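# Copy leaning-leg angle with sliding bevel, stand it in other block

## Task

Take the sliding bevel that stands in one of the blocks and adjust it so its angle matches exactly the angle the leaning leg makes with the rail beneath it. Then put the bevel upright in the other block: the blade goes into the slot and the rounded foot sits on the pocket floor, and the bevel must stay standing unsupported. Anything held in place only by the robot at the end does not count. Finish by releasing the bevel and moving the grippers away.

## Robot and tools

Robot: two Franka FR3 arms, left_arm and right_arm, each ending in a Robotiq 2F-140 parallel gripper with a wrist camera. Base positions in the scene frame: left_arm at (+0.030, +0.385, 0) m, right_arm at (+0.061, -0.356, 0) m, both nearly unrotated. The scene frame has its origin on the tabletop midway between the arms, +x pointing out over the table, +z up, and left_arm on the +y side. The names left and right do not tell you which side of an image an arm appears on.

Joint order in every row and every per-joint list: waist (fr3_joint1), shoulder (fr3_joint2), upper arm roll (fr3_joint3), elbow (fr3_joint4), forearm roll (fr3_joint5), wrist pitch (fr3_joint6), wrist roll (fr3_joint7). Stated ranges in rad: waist ±2.744, shoulder ±1.784, upper arm roll ±2.901, elbow -3.042 to -0.152, forearm roll ±2.807, wrist pitch 0.544 to 4.517, wrist roll ±3.016. The true ends may differ by up to 0.018 rad. Load limits: 85 N m on the first four joints, 11 N m on the last three; contact force limit 85 N per arm, counting the weight of what it holds.

The row. Both motion tools use one row of 20 numbers, each in [-1, 1], covering both arms even when only one moves: left_arm's 7 joint numbers, then its gripper position, force_limit and speed, then the same 10 for right_arm. Joint numbers are scaled offsets, not absolute angles: 1.0 equals 1.427 rad for waist, shoulder, upper arm roll and elbow, 3.044 rad for forearm roll, 2.596 rad for wrist pitch and 3.91 rad for wrist roll. Gripper numbers are absolute settings: position +1 is fully open (140 mm gap), about -0.8 brings the pads together, -1 closes until blocked. force_limit runs from about 14 N at -1 through 60 N at 0 to 107 N at +1. speed runs from about 30 mm/s at -1 through 140 at 0 to 250 at +1. To keep a gripper unchanged, repeat its previous three numbers; a 0 is a real command.

execute_actions(actions): a list of actions run in sequence. Each action is a list of up to 15 rows, one per 1/30 s control step; if shorter, the final row is held for the remaining steps. Joint offsets in every row are measured from the angles at the start of that action, not from the previous row; for the first action of a call, that means the angles last reported. An action asking any joint to go more than 0.018 rad beyond its range is refused for both arms; if the first action is faulty, nothing in the call runs. A joint asked past its real end stops there, and the result may say "joint sent to its limit". An empty list just returns the current state and images.

move(target, speed, blocking): target is one row as above, with offsets measured from the Joint positions in the latest result that listed them. All joints travel in step so they finish together, which makes the gripper trace a curve; duration is clamped to 0.5-10 s. speed is the peak rate in rad/s of whichever joint has farthest to go, 0.01 to 2, default 0.5. Gripper numbers are applied at the start. The path ignores obstacles and the other arm. With blocking=false the result arrives after 0.5 s while motion continues; use wait or stop before sending anything else. The extra "move:" line reports the ending (done, off_target, moving, held, fault), limits=held or limits=none, and the joint farthest from its target per arm.

wait(seconds): 0 to 10; arms hold their last command, a running move continues. stop(): brakes a running move; needs room to slow down. zoom_image(camera, region): region is [x0, y0, x1, y1] in pixels of that camera's latest image, at most 504 by 504; cameras are cam_head_left, cam_head_right, cam_high, cam_low, cam_left_wrist, cam_right_wrist, all 672x504. set_collision_behavior(contact_force_n): 20, 40 or 85 N. read_manual(section): licence texts only. finished_scene(scene): pass the current scene number to end it; irreversible.

Results: each arm's gripper pose as end_effector_position (m) and end_effector_quat_wxyz in the scene frame; this point lies between the closed pads, and may be off a little at long reach. Fingers point along the gripper's +z and open along its y. Closed fingertips extend about 33 mm past that point, about 9 mm when fully open; closing pushes the tips roughly 24 mm farther out, so keep clearance above surfaces. Joint positions (rad), Joint velocities (rad/s) and Joint targets are listed per arm. object_status: 0 moving, 1 blocked while opening, 2 blocked while closing (a grip), 3 reached target or pads met. position_measured is in counts: 3 fully open, 230 pads together. To squeeze harder while status is 2, raise force_limit and nudge position, e.g. -1 to -0.98. "joint command not followed" means a clearance check altered joint targets.

Motion limits: each step, joint targets stay within a lead of the measured angle (0.248 rad for the first four joints, 0.677 forearm roll, 0.715 wrist pitch, 1.54 wrist roll), and are pulled back if they would shift the gripper over 70 mm. Big offsets take several actions; finish an incomplete motion with a fresh command.

Avoid: torque or force faults (arm halts 10 s and drops the rest of the call), motor overheating from long holds, arms hitting each other, knocking anything off the table, drops, slips, slams and hard pushing. Objects or held parts may occasionally get a brief external nudge.

Each tool is called after "Call:" by a JSON object that holds its "fn" and its "kwargs".

## Session

Call:
{"fn": "execute_actions", "kwargs": {"actions": []}}

Scene clock: 0.00 s.
left_arm: end_effector_position=(+0.3555, +0.1931, +0.2066) position_measured=3 object_status=3 end_effector_quat_wxyz=(-0.295, -0.283, +0.864, -0.295) | right_arm: end_effector_position=(+0.1702, +0.0850, +0.2665) position_measured=3 object_status=3 end_effector_quat_wxyz=(-0.015, +0.305, +0.952, -0.017)
Joint names: [waist, shoulder, upper arm roll, elbow, forearm roll, wrist pitch, wrist roll]
Joint positions: left_arm=[-0.258 -0.2    0.302 -2.496 -0.7    1.774  1.278] | right_arm=[ 1.349 -0.287 -0.124 -2.251 -0.004  1.934 -2.764]
Joint velocities: left_arm=[-0.    -0.    -0.     0.001  0.    -0.    -0.   ] | right_arm=[-0.001 -0.001 -0.    -0.     0.    -0.    -0.   ]
Joint targets: left_arm=[-0.258 -0.200 0.302 -2.496 -0.700 1.774 1.278] | right_arm=[1.349 -0.287 -0.124 -2.251 -0.004 1.934 -2.764]

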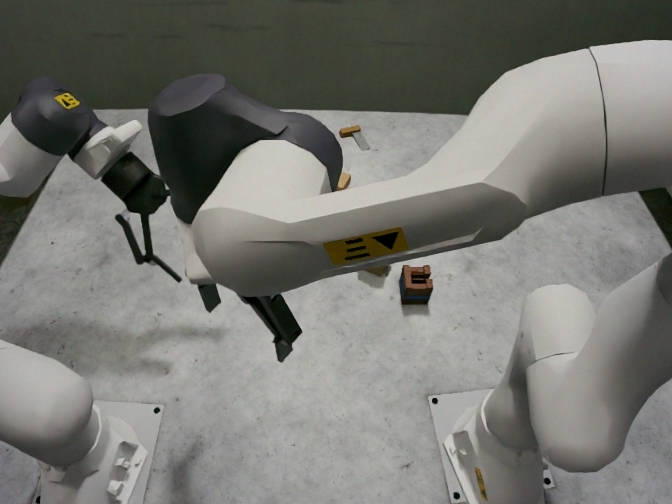

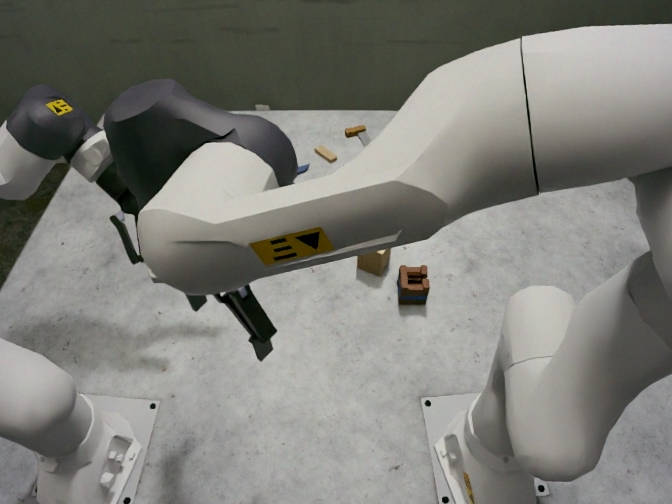

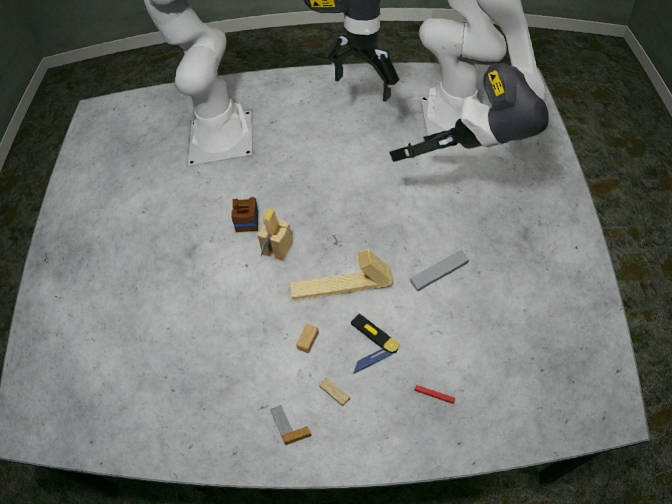

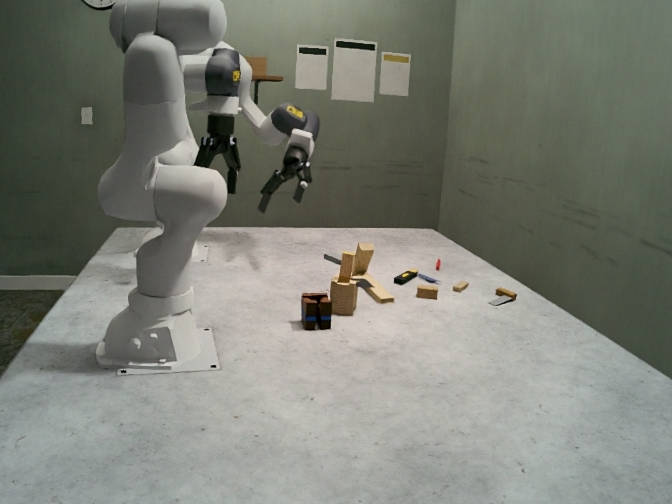

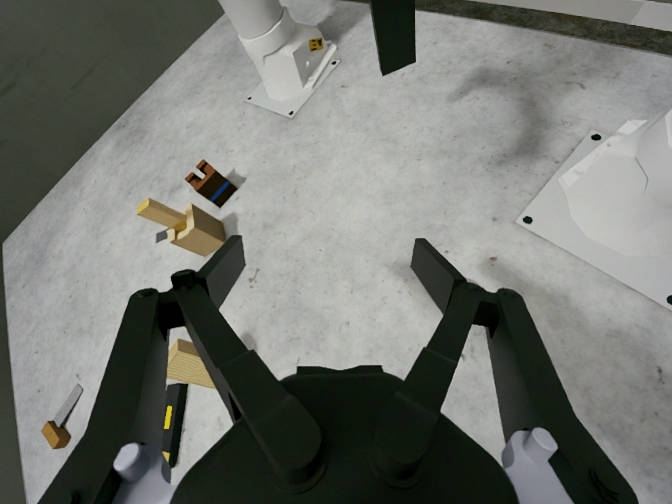

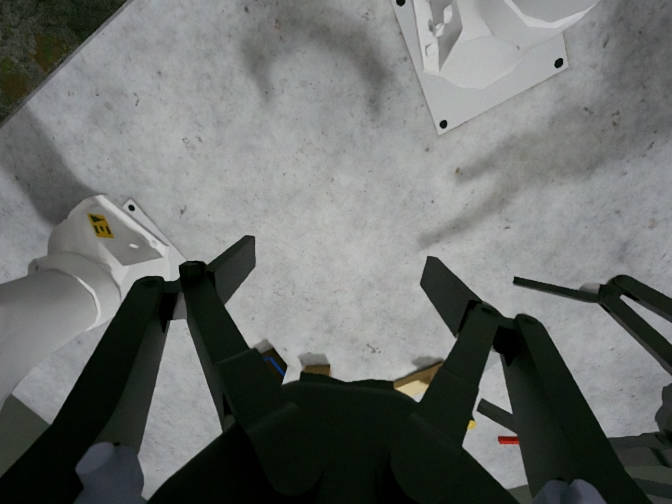

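Call:
{"fn": "zoom_image", "kwargs": {"camera": "cam_high", "region": [220, 180, 420, 320]}}

Call:
{"fn": "zoom_image", "kwargs": {"camera": "cam_low", "region": [285, 230, 425, 340]}}

Region (220, 180, 420, 320) of cam_high's 672x504 image, scaled by 2.520, with more detail than that image has; it fills the top 353 rows of this view, and the rest is white.

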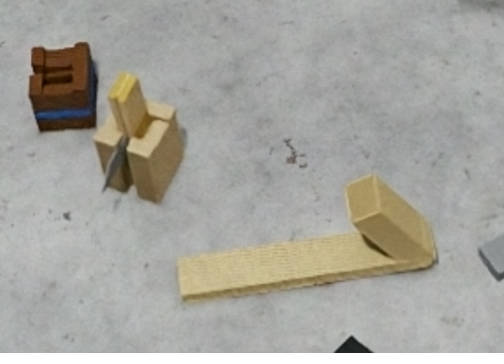

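Region (285, 230, 425, 340) of cam_low's 672x504 image, scaled by 3.600, with more detail than that image has; it fills the top 396 rows of this view, and the rest is white.

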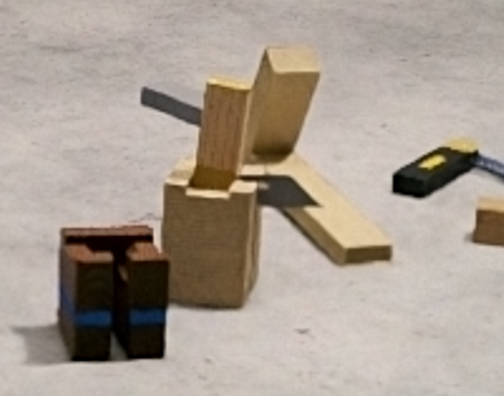

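Call:
{"fn": "move", "kwargs": {"target": [0.4,-0.1,0,0,0,0,0,1,0,0,0,-0.1,0,0,0,0,0,1,0,0], "speed": 1}}

Call:
{"fn": "move", "kwargs": {"target": [0,0,0,0,0,0,0,1,0,0,-1,0,0.087,0,0,-0.043,0.1,1,0,0], "speed": 1.2}}

Scene clock: 2.27 s.
left_arm: end_effector_position=(+0.4217, +0.4034, +0.2598) position_measured=3 object_status=3 end_effector_quat_wxyz=(-0.138, -0.493, +0.768, -0.385) | right_arm: end_effector_position=(+0.1709, +0.0899, +0.3311) position_measured=3 object_status=3 end_effector_quat_wxyz=(-0.028, +0.304, +0.951, +0.053)
Joint names: [waist, shoulder, upper arm roll, elbow, forearm roll, wrist pitch, wrist roll]
Joint positions: left_arm=[ 0.31  -0.342  0.303 -2.495 -0.7    1.774  1.278] | right_arm=[ 1.349 -0.429 -0.124 -2.25  -0.004  1.934 -2.764]
Joint velocities: left_arm=[ 0.002  0.001 -0.002  0.     0.001 -0.001  0.001] | right_arm=[-0.002 -0.001  0.001 -0.001  0.    -0.001 -0.   ]
Joint targets: left_arm=[0.312 -0.342 0.302 -2.496 -0.700 1.774 1.278] | right_arm=[1.349 -0.429 -0.124 -2.251 -0.004 1.934 -2.764]
move: done; limits=none; left_arm: farthest joint: the waist, 0.002 radians from its target (0.571 radians at the start); right_arm: farthest joint: the shoulder, 0.001 radians from its target (0.143 radians at the start)

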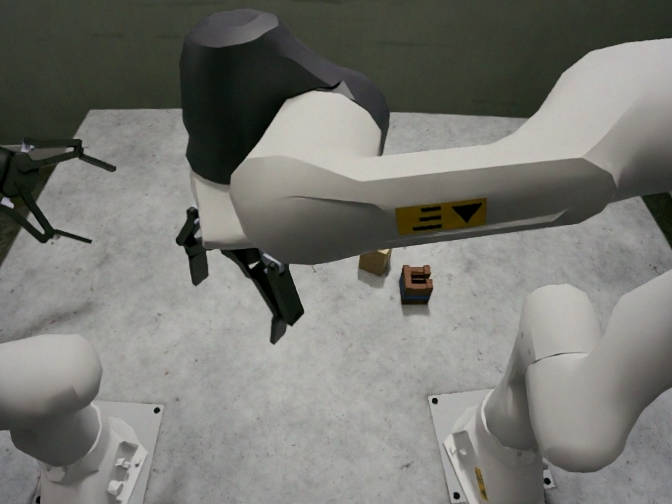

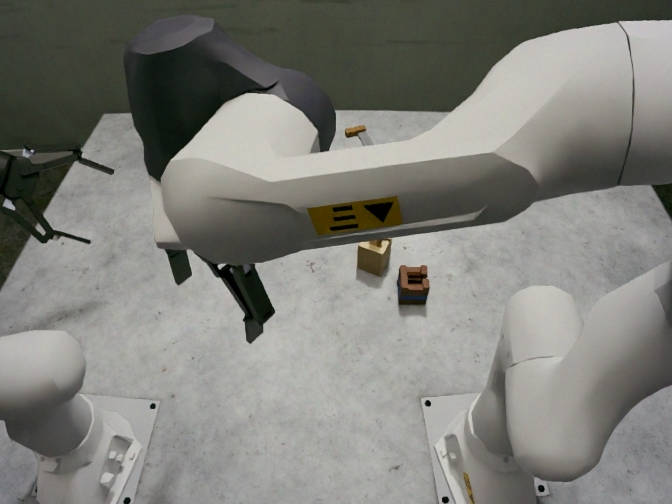

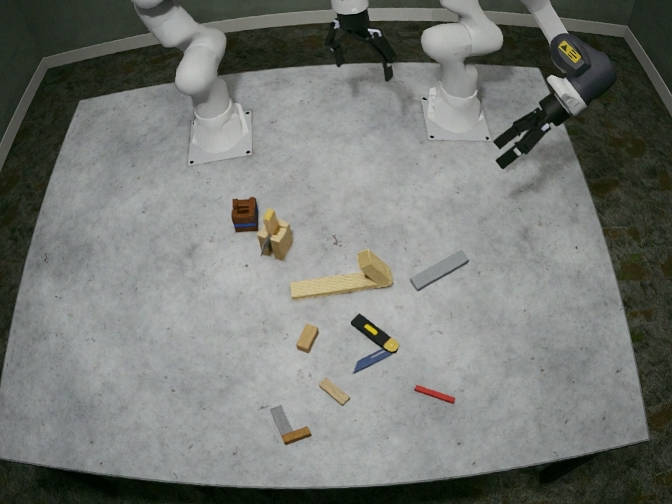

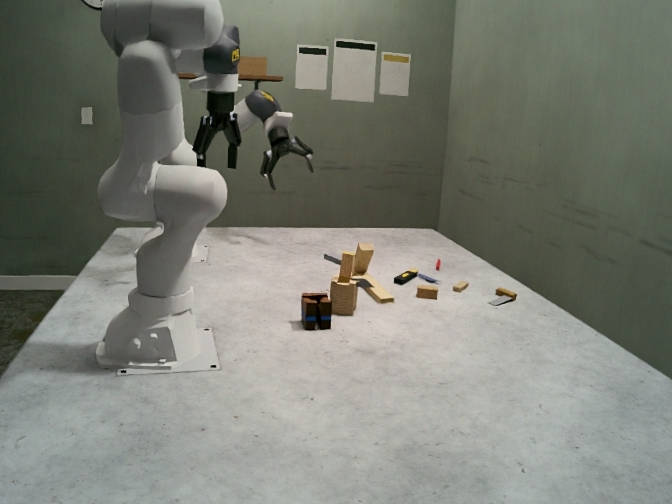

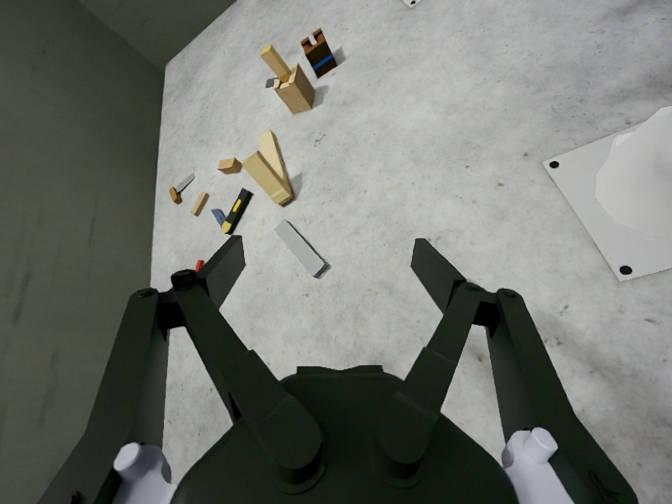

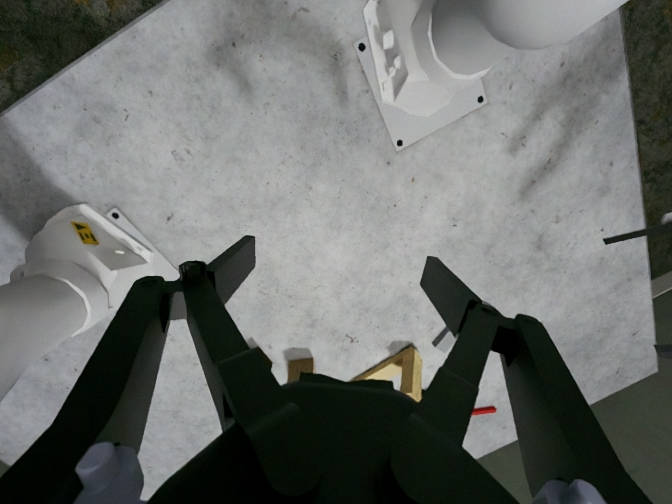

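Scene clock: 4.80 s.
left_arm: end_effector_position=(+0.4217, +0.4034, +0.2598) position_measured=3 object_status=3 end_effector_quat_wxyz=(-0.138, -0.493, +0.768, -0.385) | right_arm: end_effector_position=(+0.4867, -0.3491, +0.3209) position_measured=3 object_status=3 end_effector_quat_wxyz=(+0.002, +0.916, +0.402, +0.001)
Joint names: [waist, shoulder, upper arm roll, elbow, forearm roll, wrist pitch, wrist roll]
Joint positions: left_arm=[ 0.31  -0.342  0.303 -2.495 -0.7    1.774  1.278] | right_arm=[-0.076 -0.428 -0.002 -2.25  -0.003  1.826 -2.379]
Joint velocities: left_arm=[-0.001  0.     0.    -0.001  0.001 -0.    -0.001] | right_arm=[-0.     0.001 -0.002 -0.001  0.    -0.     0.005]
Joint targets: left_arm=[0.310 -0.342 0.303 -2.495 -0.700 1.774 1.278] | right_arm=[-0.077 -0.429 0.000 -2.250 -0.004 1.822 -2.373]
move: done; limits=none; left_arm: farthest joint: the waist, 0.000 radians from its target (0.000 radians at the start); right_arm: farthest joint: the wrist roll, 0.006 radians from its target (0.391 radians at the start)

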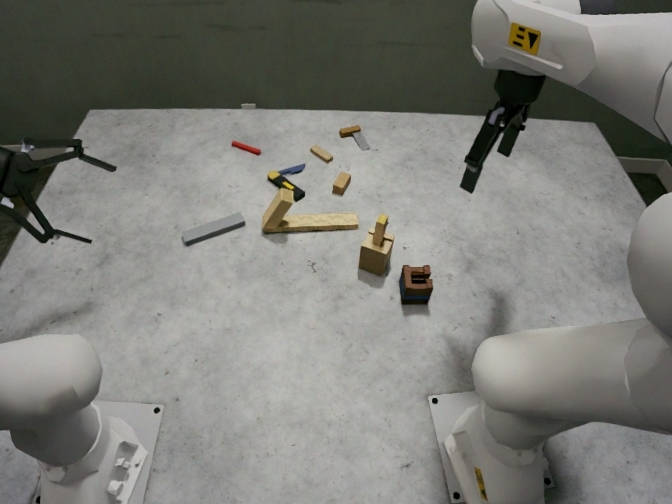

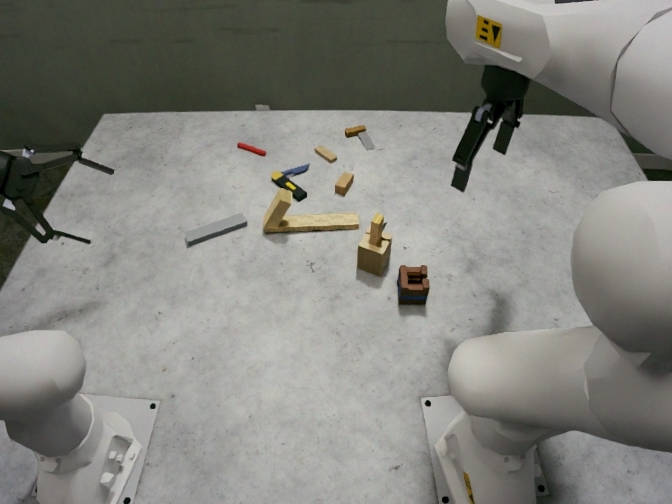

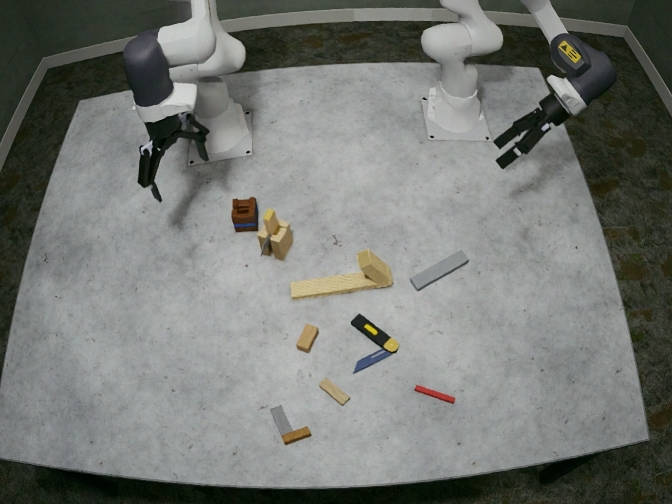

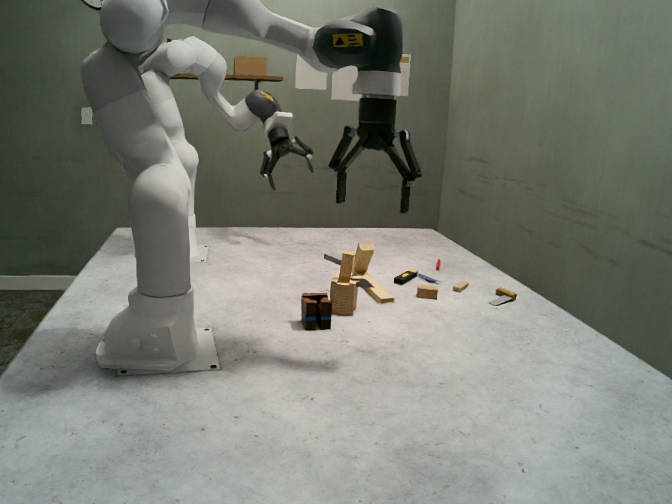

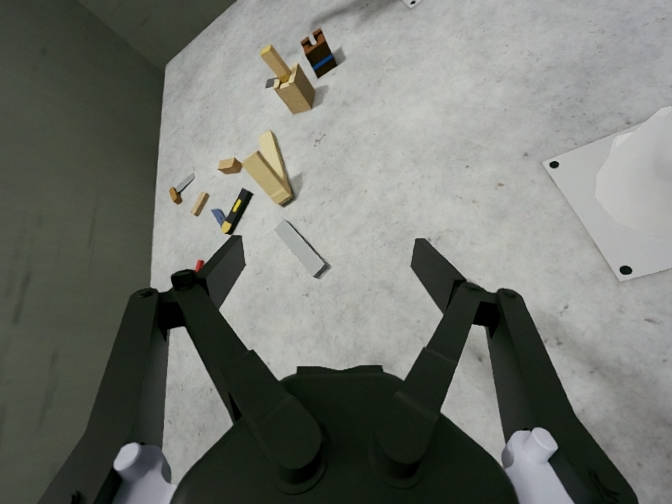

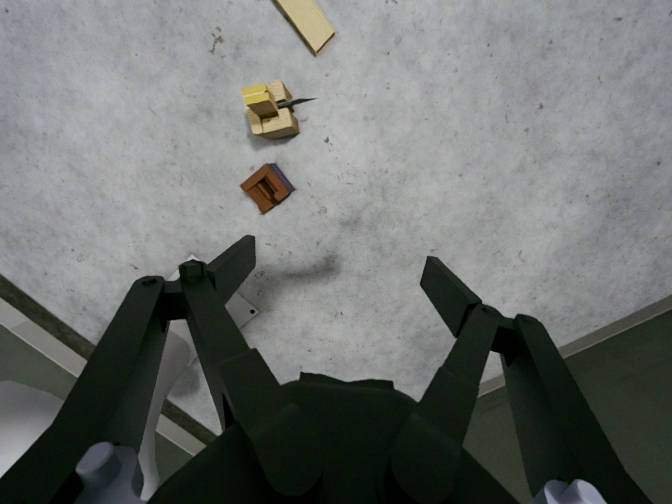

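Call:
{"fn": "zoom_image", "kwargs": {"camera": "cam_head_left", "region": [250, 175, 450, 315]}}

Call:
{"fn": "zoom_image", "kwargs": {"camera": "cam_right_wrist", "region": [210, 60, 370, 220]}}

Region (250, 175, 450, 315) of cam_head_left's 672x504 image, scaled by 2.520, with more detail than that image has; it fills the top 353 rows of this view, and the rest is white.

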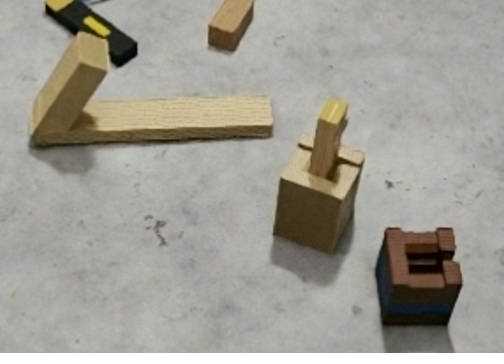

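Region (210, 60, 370, 220) of cam_right_wrist's 672x504 image, scaled by 3.150, with more detail than that image has.

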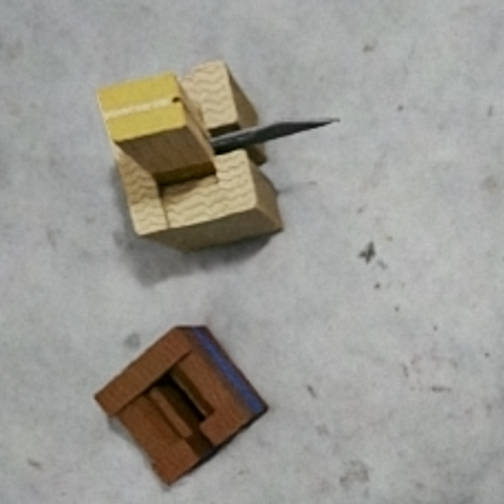

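Call:
{"fn": "move", "kwargs": {"target": [0,0,0,0,0,0,0,1,0,0,0.2922,0.0807,0.0014,-0.0547,0.001,0.0728,0.4256,0,0,0], "speed": 1.5}}

Scene clock: 8.70 s.
left_arm: end_effector_position=(+0.4217, +0.4034, +0.2598) position_measured=3 object_status=3 end_effector_quat_wxyz=(-0.138, -0.493, +0.768, -0.385) | right_arm: end_effector_position=(+0.4700, -0.1663, +0.2506) position_measured=129 object_status=3 end_effector_quat_wxyz=(+0.001, +0.979, -0.205, -0.000)
Joint names: [waist, shoulder, upper arm roll, elbow, forearm roll, wrist pitch, wrist roll]
Joint positions: left_arm=[ 0.31  -0.342  0.303 -2.495 -0.7    1.774  1.278] | right_arm=[ 0.34  -0.314  0.001 -2.327 -0.002  2.011 -0.721]
Joint velocities: left_arm=[ 0.001  0.     0.001  0.002  0.001 -0.001  0.   ] | right_arm=[-0.     0.001 -0.     0.001 -0.    -0.001  0.007]
Joint targets: left_arm=[0.310 -0.342 0.303 -2.495 -0.700 1.774 1.278] | right_arm=[0.341 -0.313 0.000 -2.328 -0.000 2.014 -0.715]
move: done; limits=none; left_arm: farthest joint: the waist, 0.000 radians from its target (0.000 radians at the start); right_arm: farthest joint: the wrist roll, 0.007 radians from its target (1.663 radians at the start)

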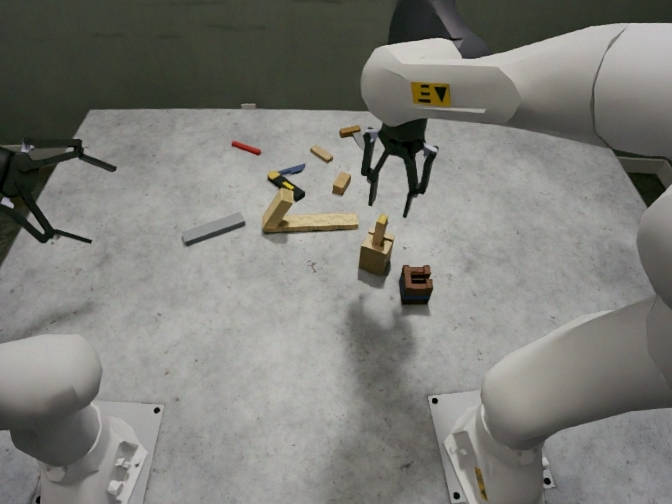

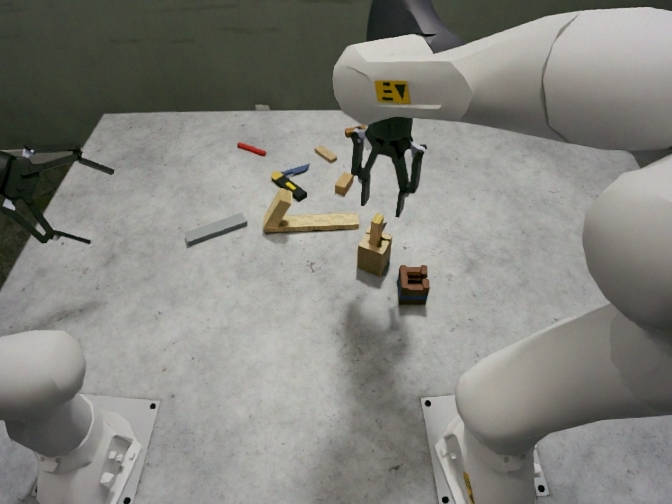

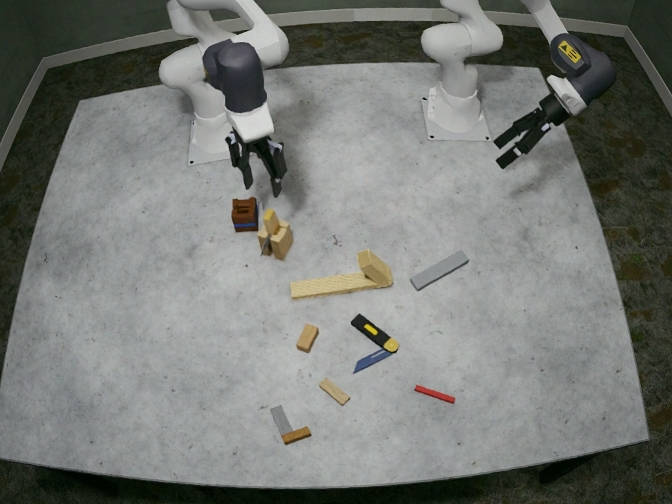

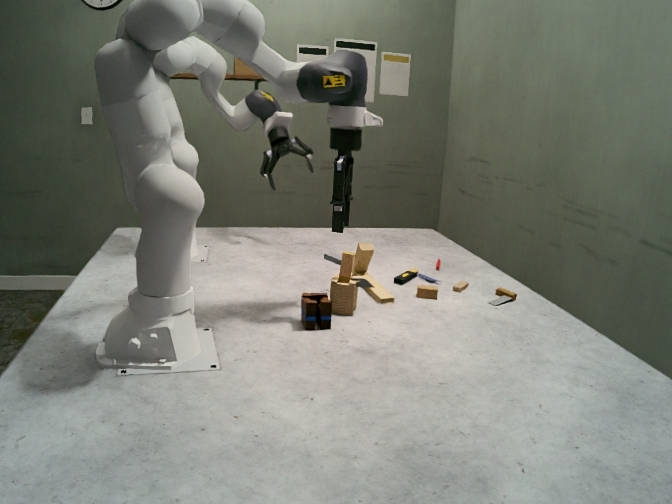

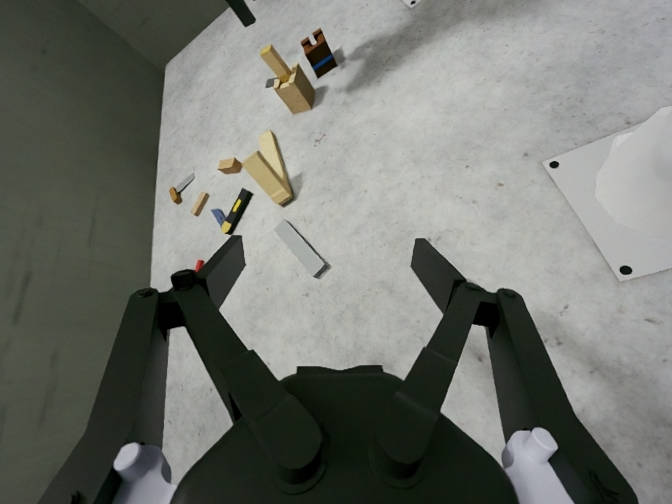

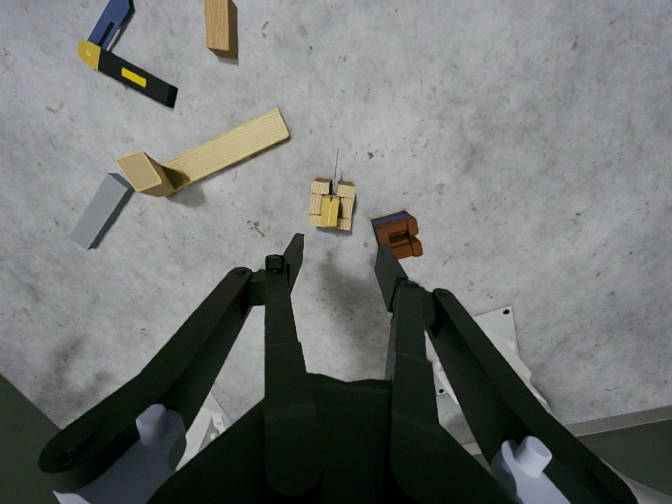

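Call:
{"fn": "move", "kwargs": {"target": [0,0,0,0,0,0,0,1,0,0,-0.0154,0.092,0,-0.0411,0,0.075,-0.006,0,0,0]}}

Call:
{"fn": "zoom_image", "kwargs": {"camera": "cam_low", "region": [295, 220, 405, 330]}}

Call:
{"fn": "zoom_image", "kwargs": {"camera": "cam_right_wrist", "region": [250, 130, 450, 310]}}

Scene clock: 10.40 s.
left_arm: end_effector_position=(+0.4217, +0.4034, +0.2598) position_measured=3 object_status=3 end_effector_quat_wxyz=(-0.138, -0.493, +0.768, -0.385) | right_arm: end_effector_position=(+0.4914, -0.1669, +0.1797) position_measured=129 object_status=3 end_effector_quat_wxyz=(+0.001, +0.979, -0.206, +0.000)
Joint names: [waist, shoulder, upper arm roll, elbow, forearm roll, wrist pitch, wrist roll]
Joint positions: left_arm=[ 0.31  -0.342  0.303 -2.495 -0.7    1.774  1.278] | right_arm=[ 0.319 -0.183  0.001 -2.386 -0.002  2.202 -0.739]
Joint velocities: left_arm=[ 0.     0.001  0.001 -0.     0.     0.    -0.002] | right_arm=[ 0.     0.002  0.001 -0.001 -0.     0.005 -0.003]
Joint targets: left_arm=[0.310 -0.342 0.303 -2.495 -0.700 1.774 1.278] | right_arm=[0.318 -0.183 0.001 -2.386 -0.002 2.206 -0.745]
move: done; limits=none; left_arm: farthest joint: the waist, 0.000 radians from its target (0.000 radians at the start); right_arm: farthest joint: the wrist roll, 0.005 radians from its target (0.024 radians at the start)

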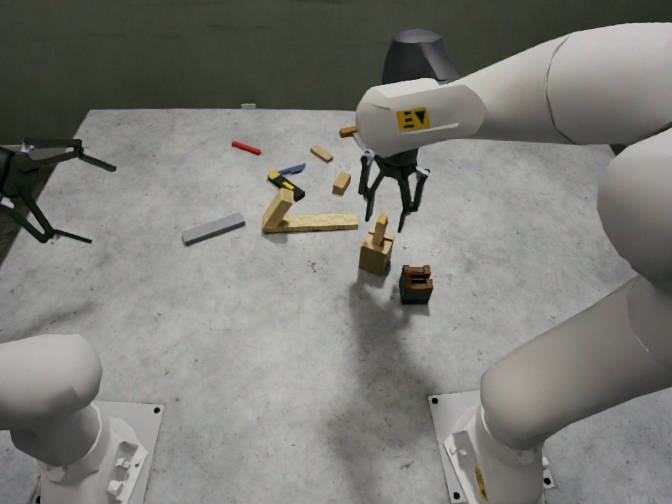

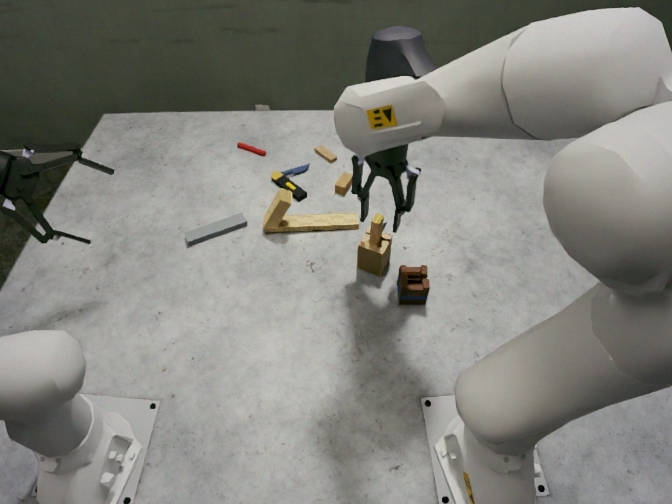

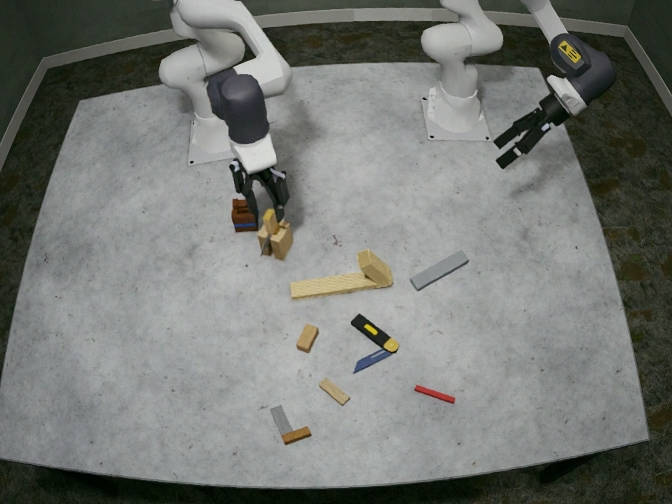

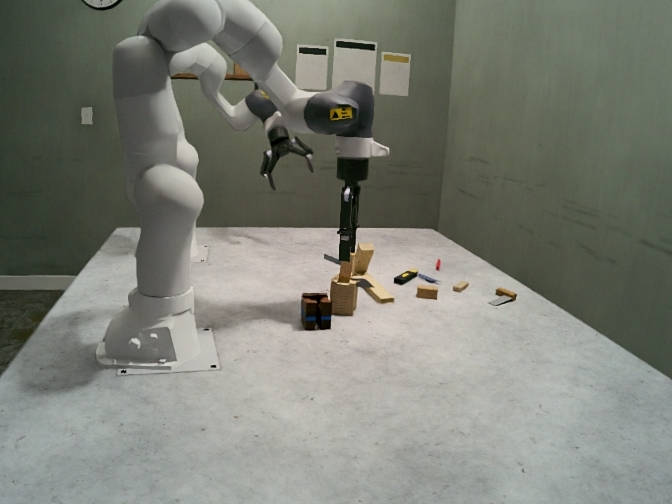

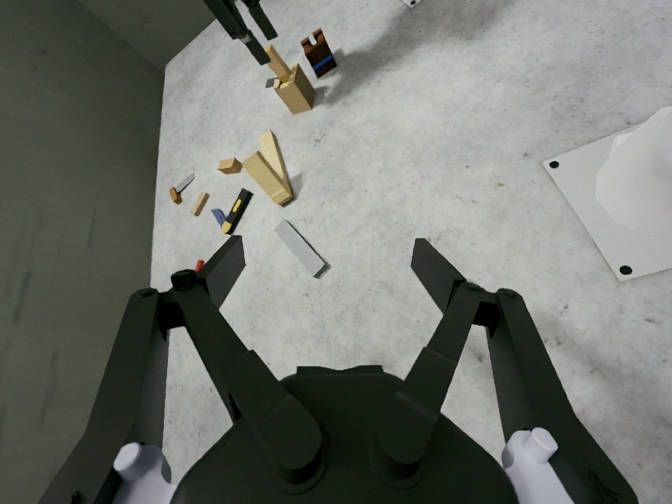

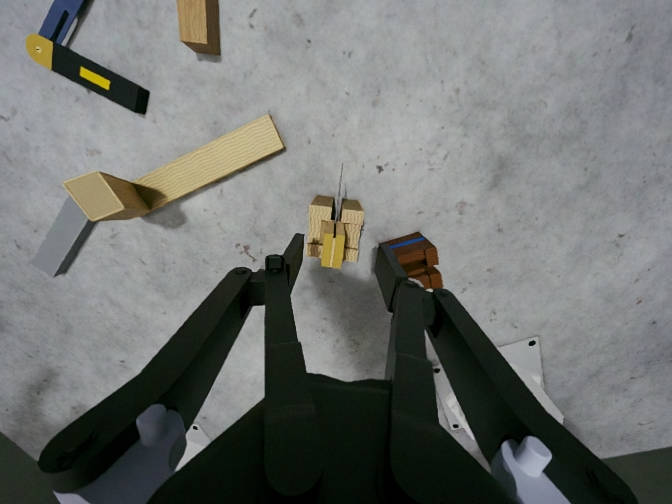

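Region (295, 220, 405, 330) of cam_low's 672x504 image, scaled by 4.582, with more detail than that image has.

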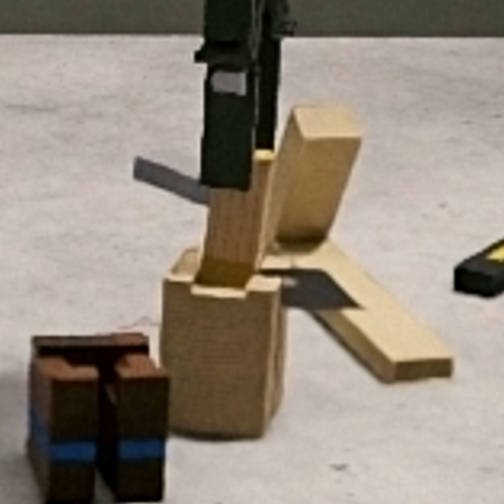

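Region (250, 130, 450, 310) of cam_right_wrist's 672x504 image, scaled by 2.520, with more detail than that image has; it fills the top 454 rows of this view, and the rest is white.

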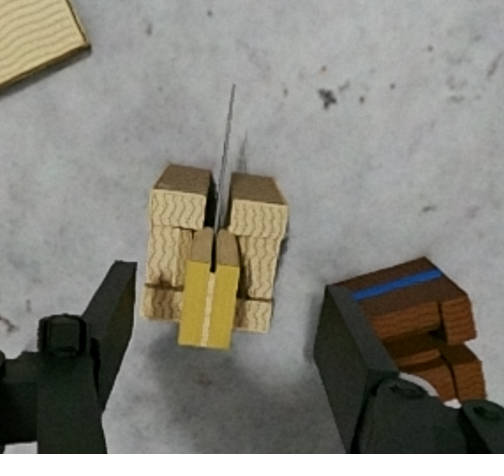

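Call:
{"fn": "move", "kwargs": {"target": [0,0,0,0,0,0,0,1,0,0,-0.0084,0.0431,0,0.0039,0,0.0232,-0.004,-0.4,0,-0.6], "speed": 0.2}}

Call:
{"fn": "zoom_image", "kwargs": {"camera": "cam_right_wrist", "region": [250, 150, 450, 330]}}

Call:
{"fn": "zoom_image", "kwargs": {"camera": "cam_low", "region": [295, 220, 405, 330]}}

Scene clock: 12.10 s.
left_arm: end_effector_position=(+0.4217, +0.4034, +0.2598) position_measured=3 object_status=3 end_effector_quat_wxyz=(-0.138, -0.493, +0.768, -0.385) | right_arm: end_effector_position=(+0.5026, -0.1674, +0.1578) position_measured=179 object_status=3 end_effector_quat_wxyz=(+0.001, +0.979, -0.206, +0.000)
Joint names: [waist, shoulder, upper arm roll, elbow, forearm roll, wrist pitch, wrist roll]
Joint positions: left_arm=[ 0.31  -0.342  0.303 -2.495 -0.7    1.774  1.278] | right_arm=[ 0.309 -0.123  0.001 -2.382 -0.002  2.258 -0.749]
Joint velocities: left_arm=[ 0.     0.    -0.001  0.001  0.001  0.001 -0.   ] | right_arm=[-0.001 -0.    -0.001 -0.    -0.001  0.005 -0.002]
Joint targets: left_arm=[0.310 -0.342 0.303 -2.495 -0.700 1.774 1.278] | right_arm=[0.307 -0.121 0.001 -2.381 -0.002 2.262 -0.755]
move: done; limits=none; left_arm: farthest joint: the waist, 0.000 radians from its target (0.000 radians at the start); right_arm: farthest joint: the wrist roll, 0.006 radians from its target (0.015 radians at the start)

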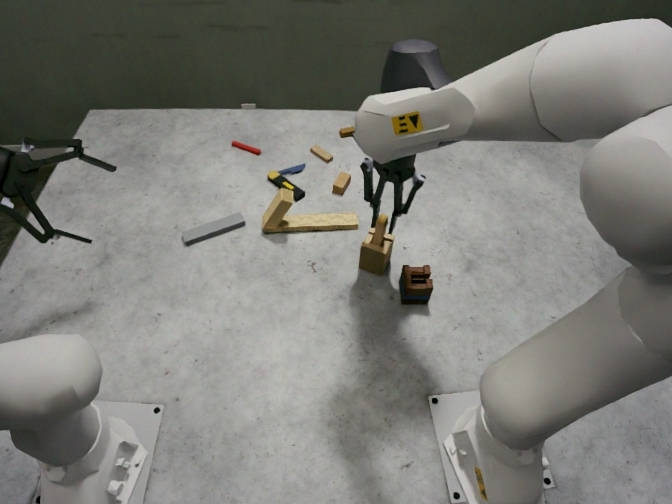

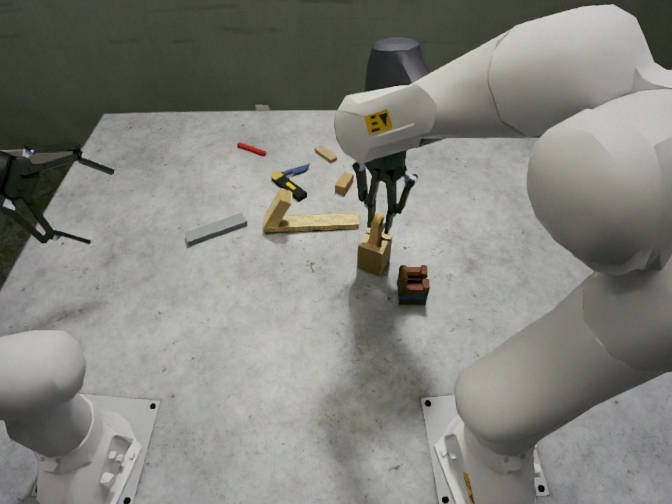

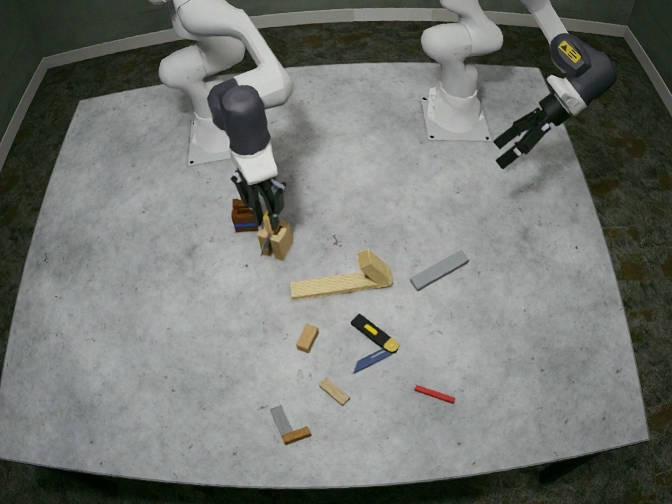

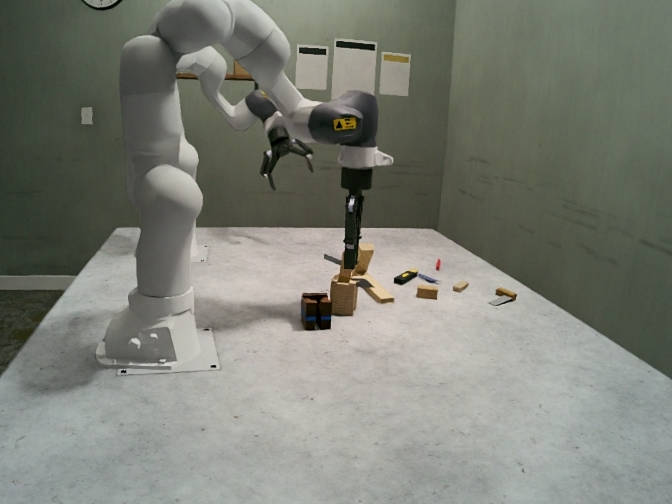

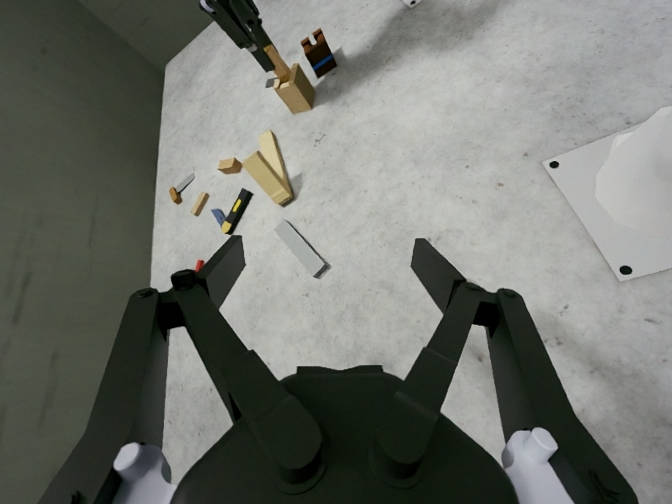

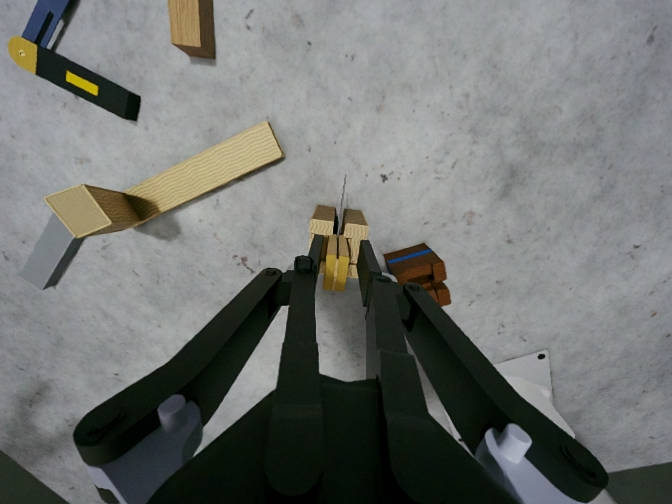

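Region (250, 150, 450, 330) of cam_right_wrist's 672x504 image, scaled by 2.520, with more detail than that image has; it fills the top 454 rows of this view, and the rest is white.

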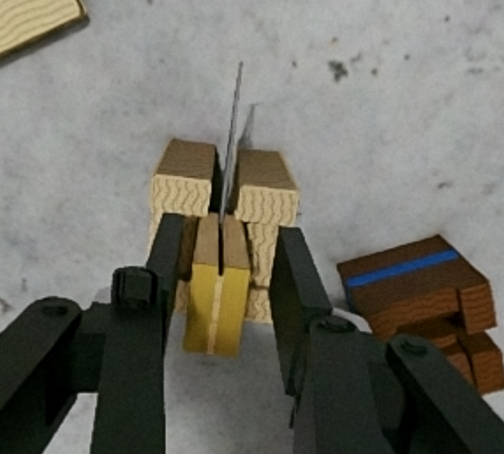

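Region (295, 220, 405, 330) of cam_low's 672x504 image, scaled by 4.582, with more detail than that image has.

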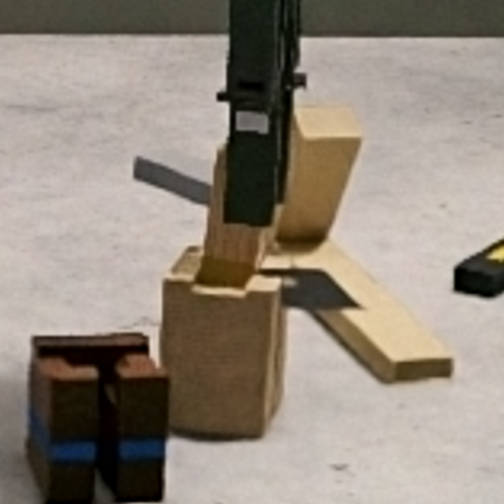

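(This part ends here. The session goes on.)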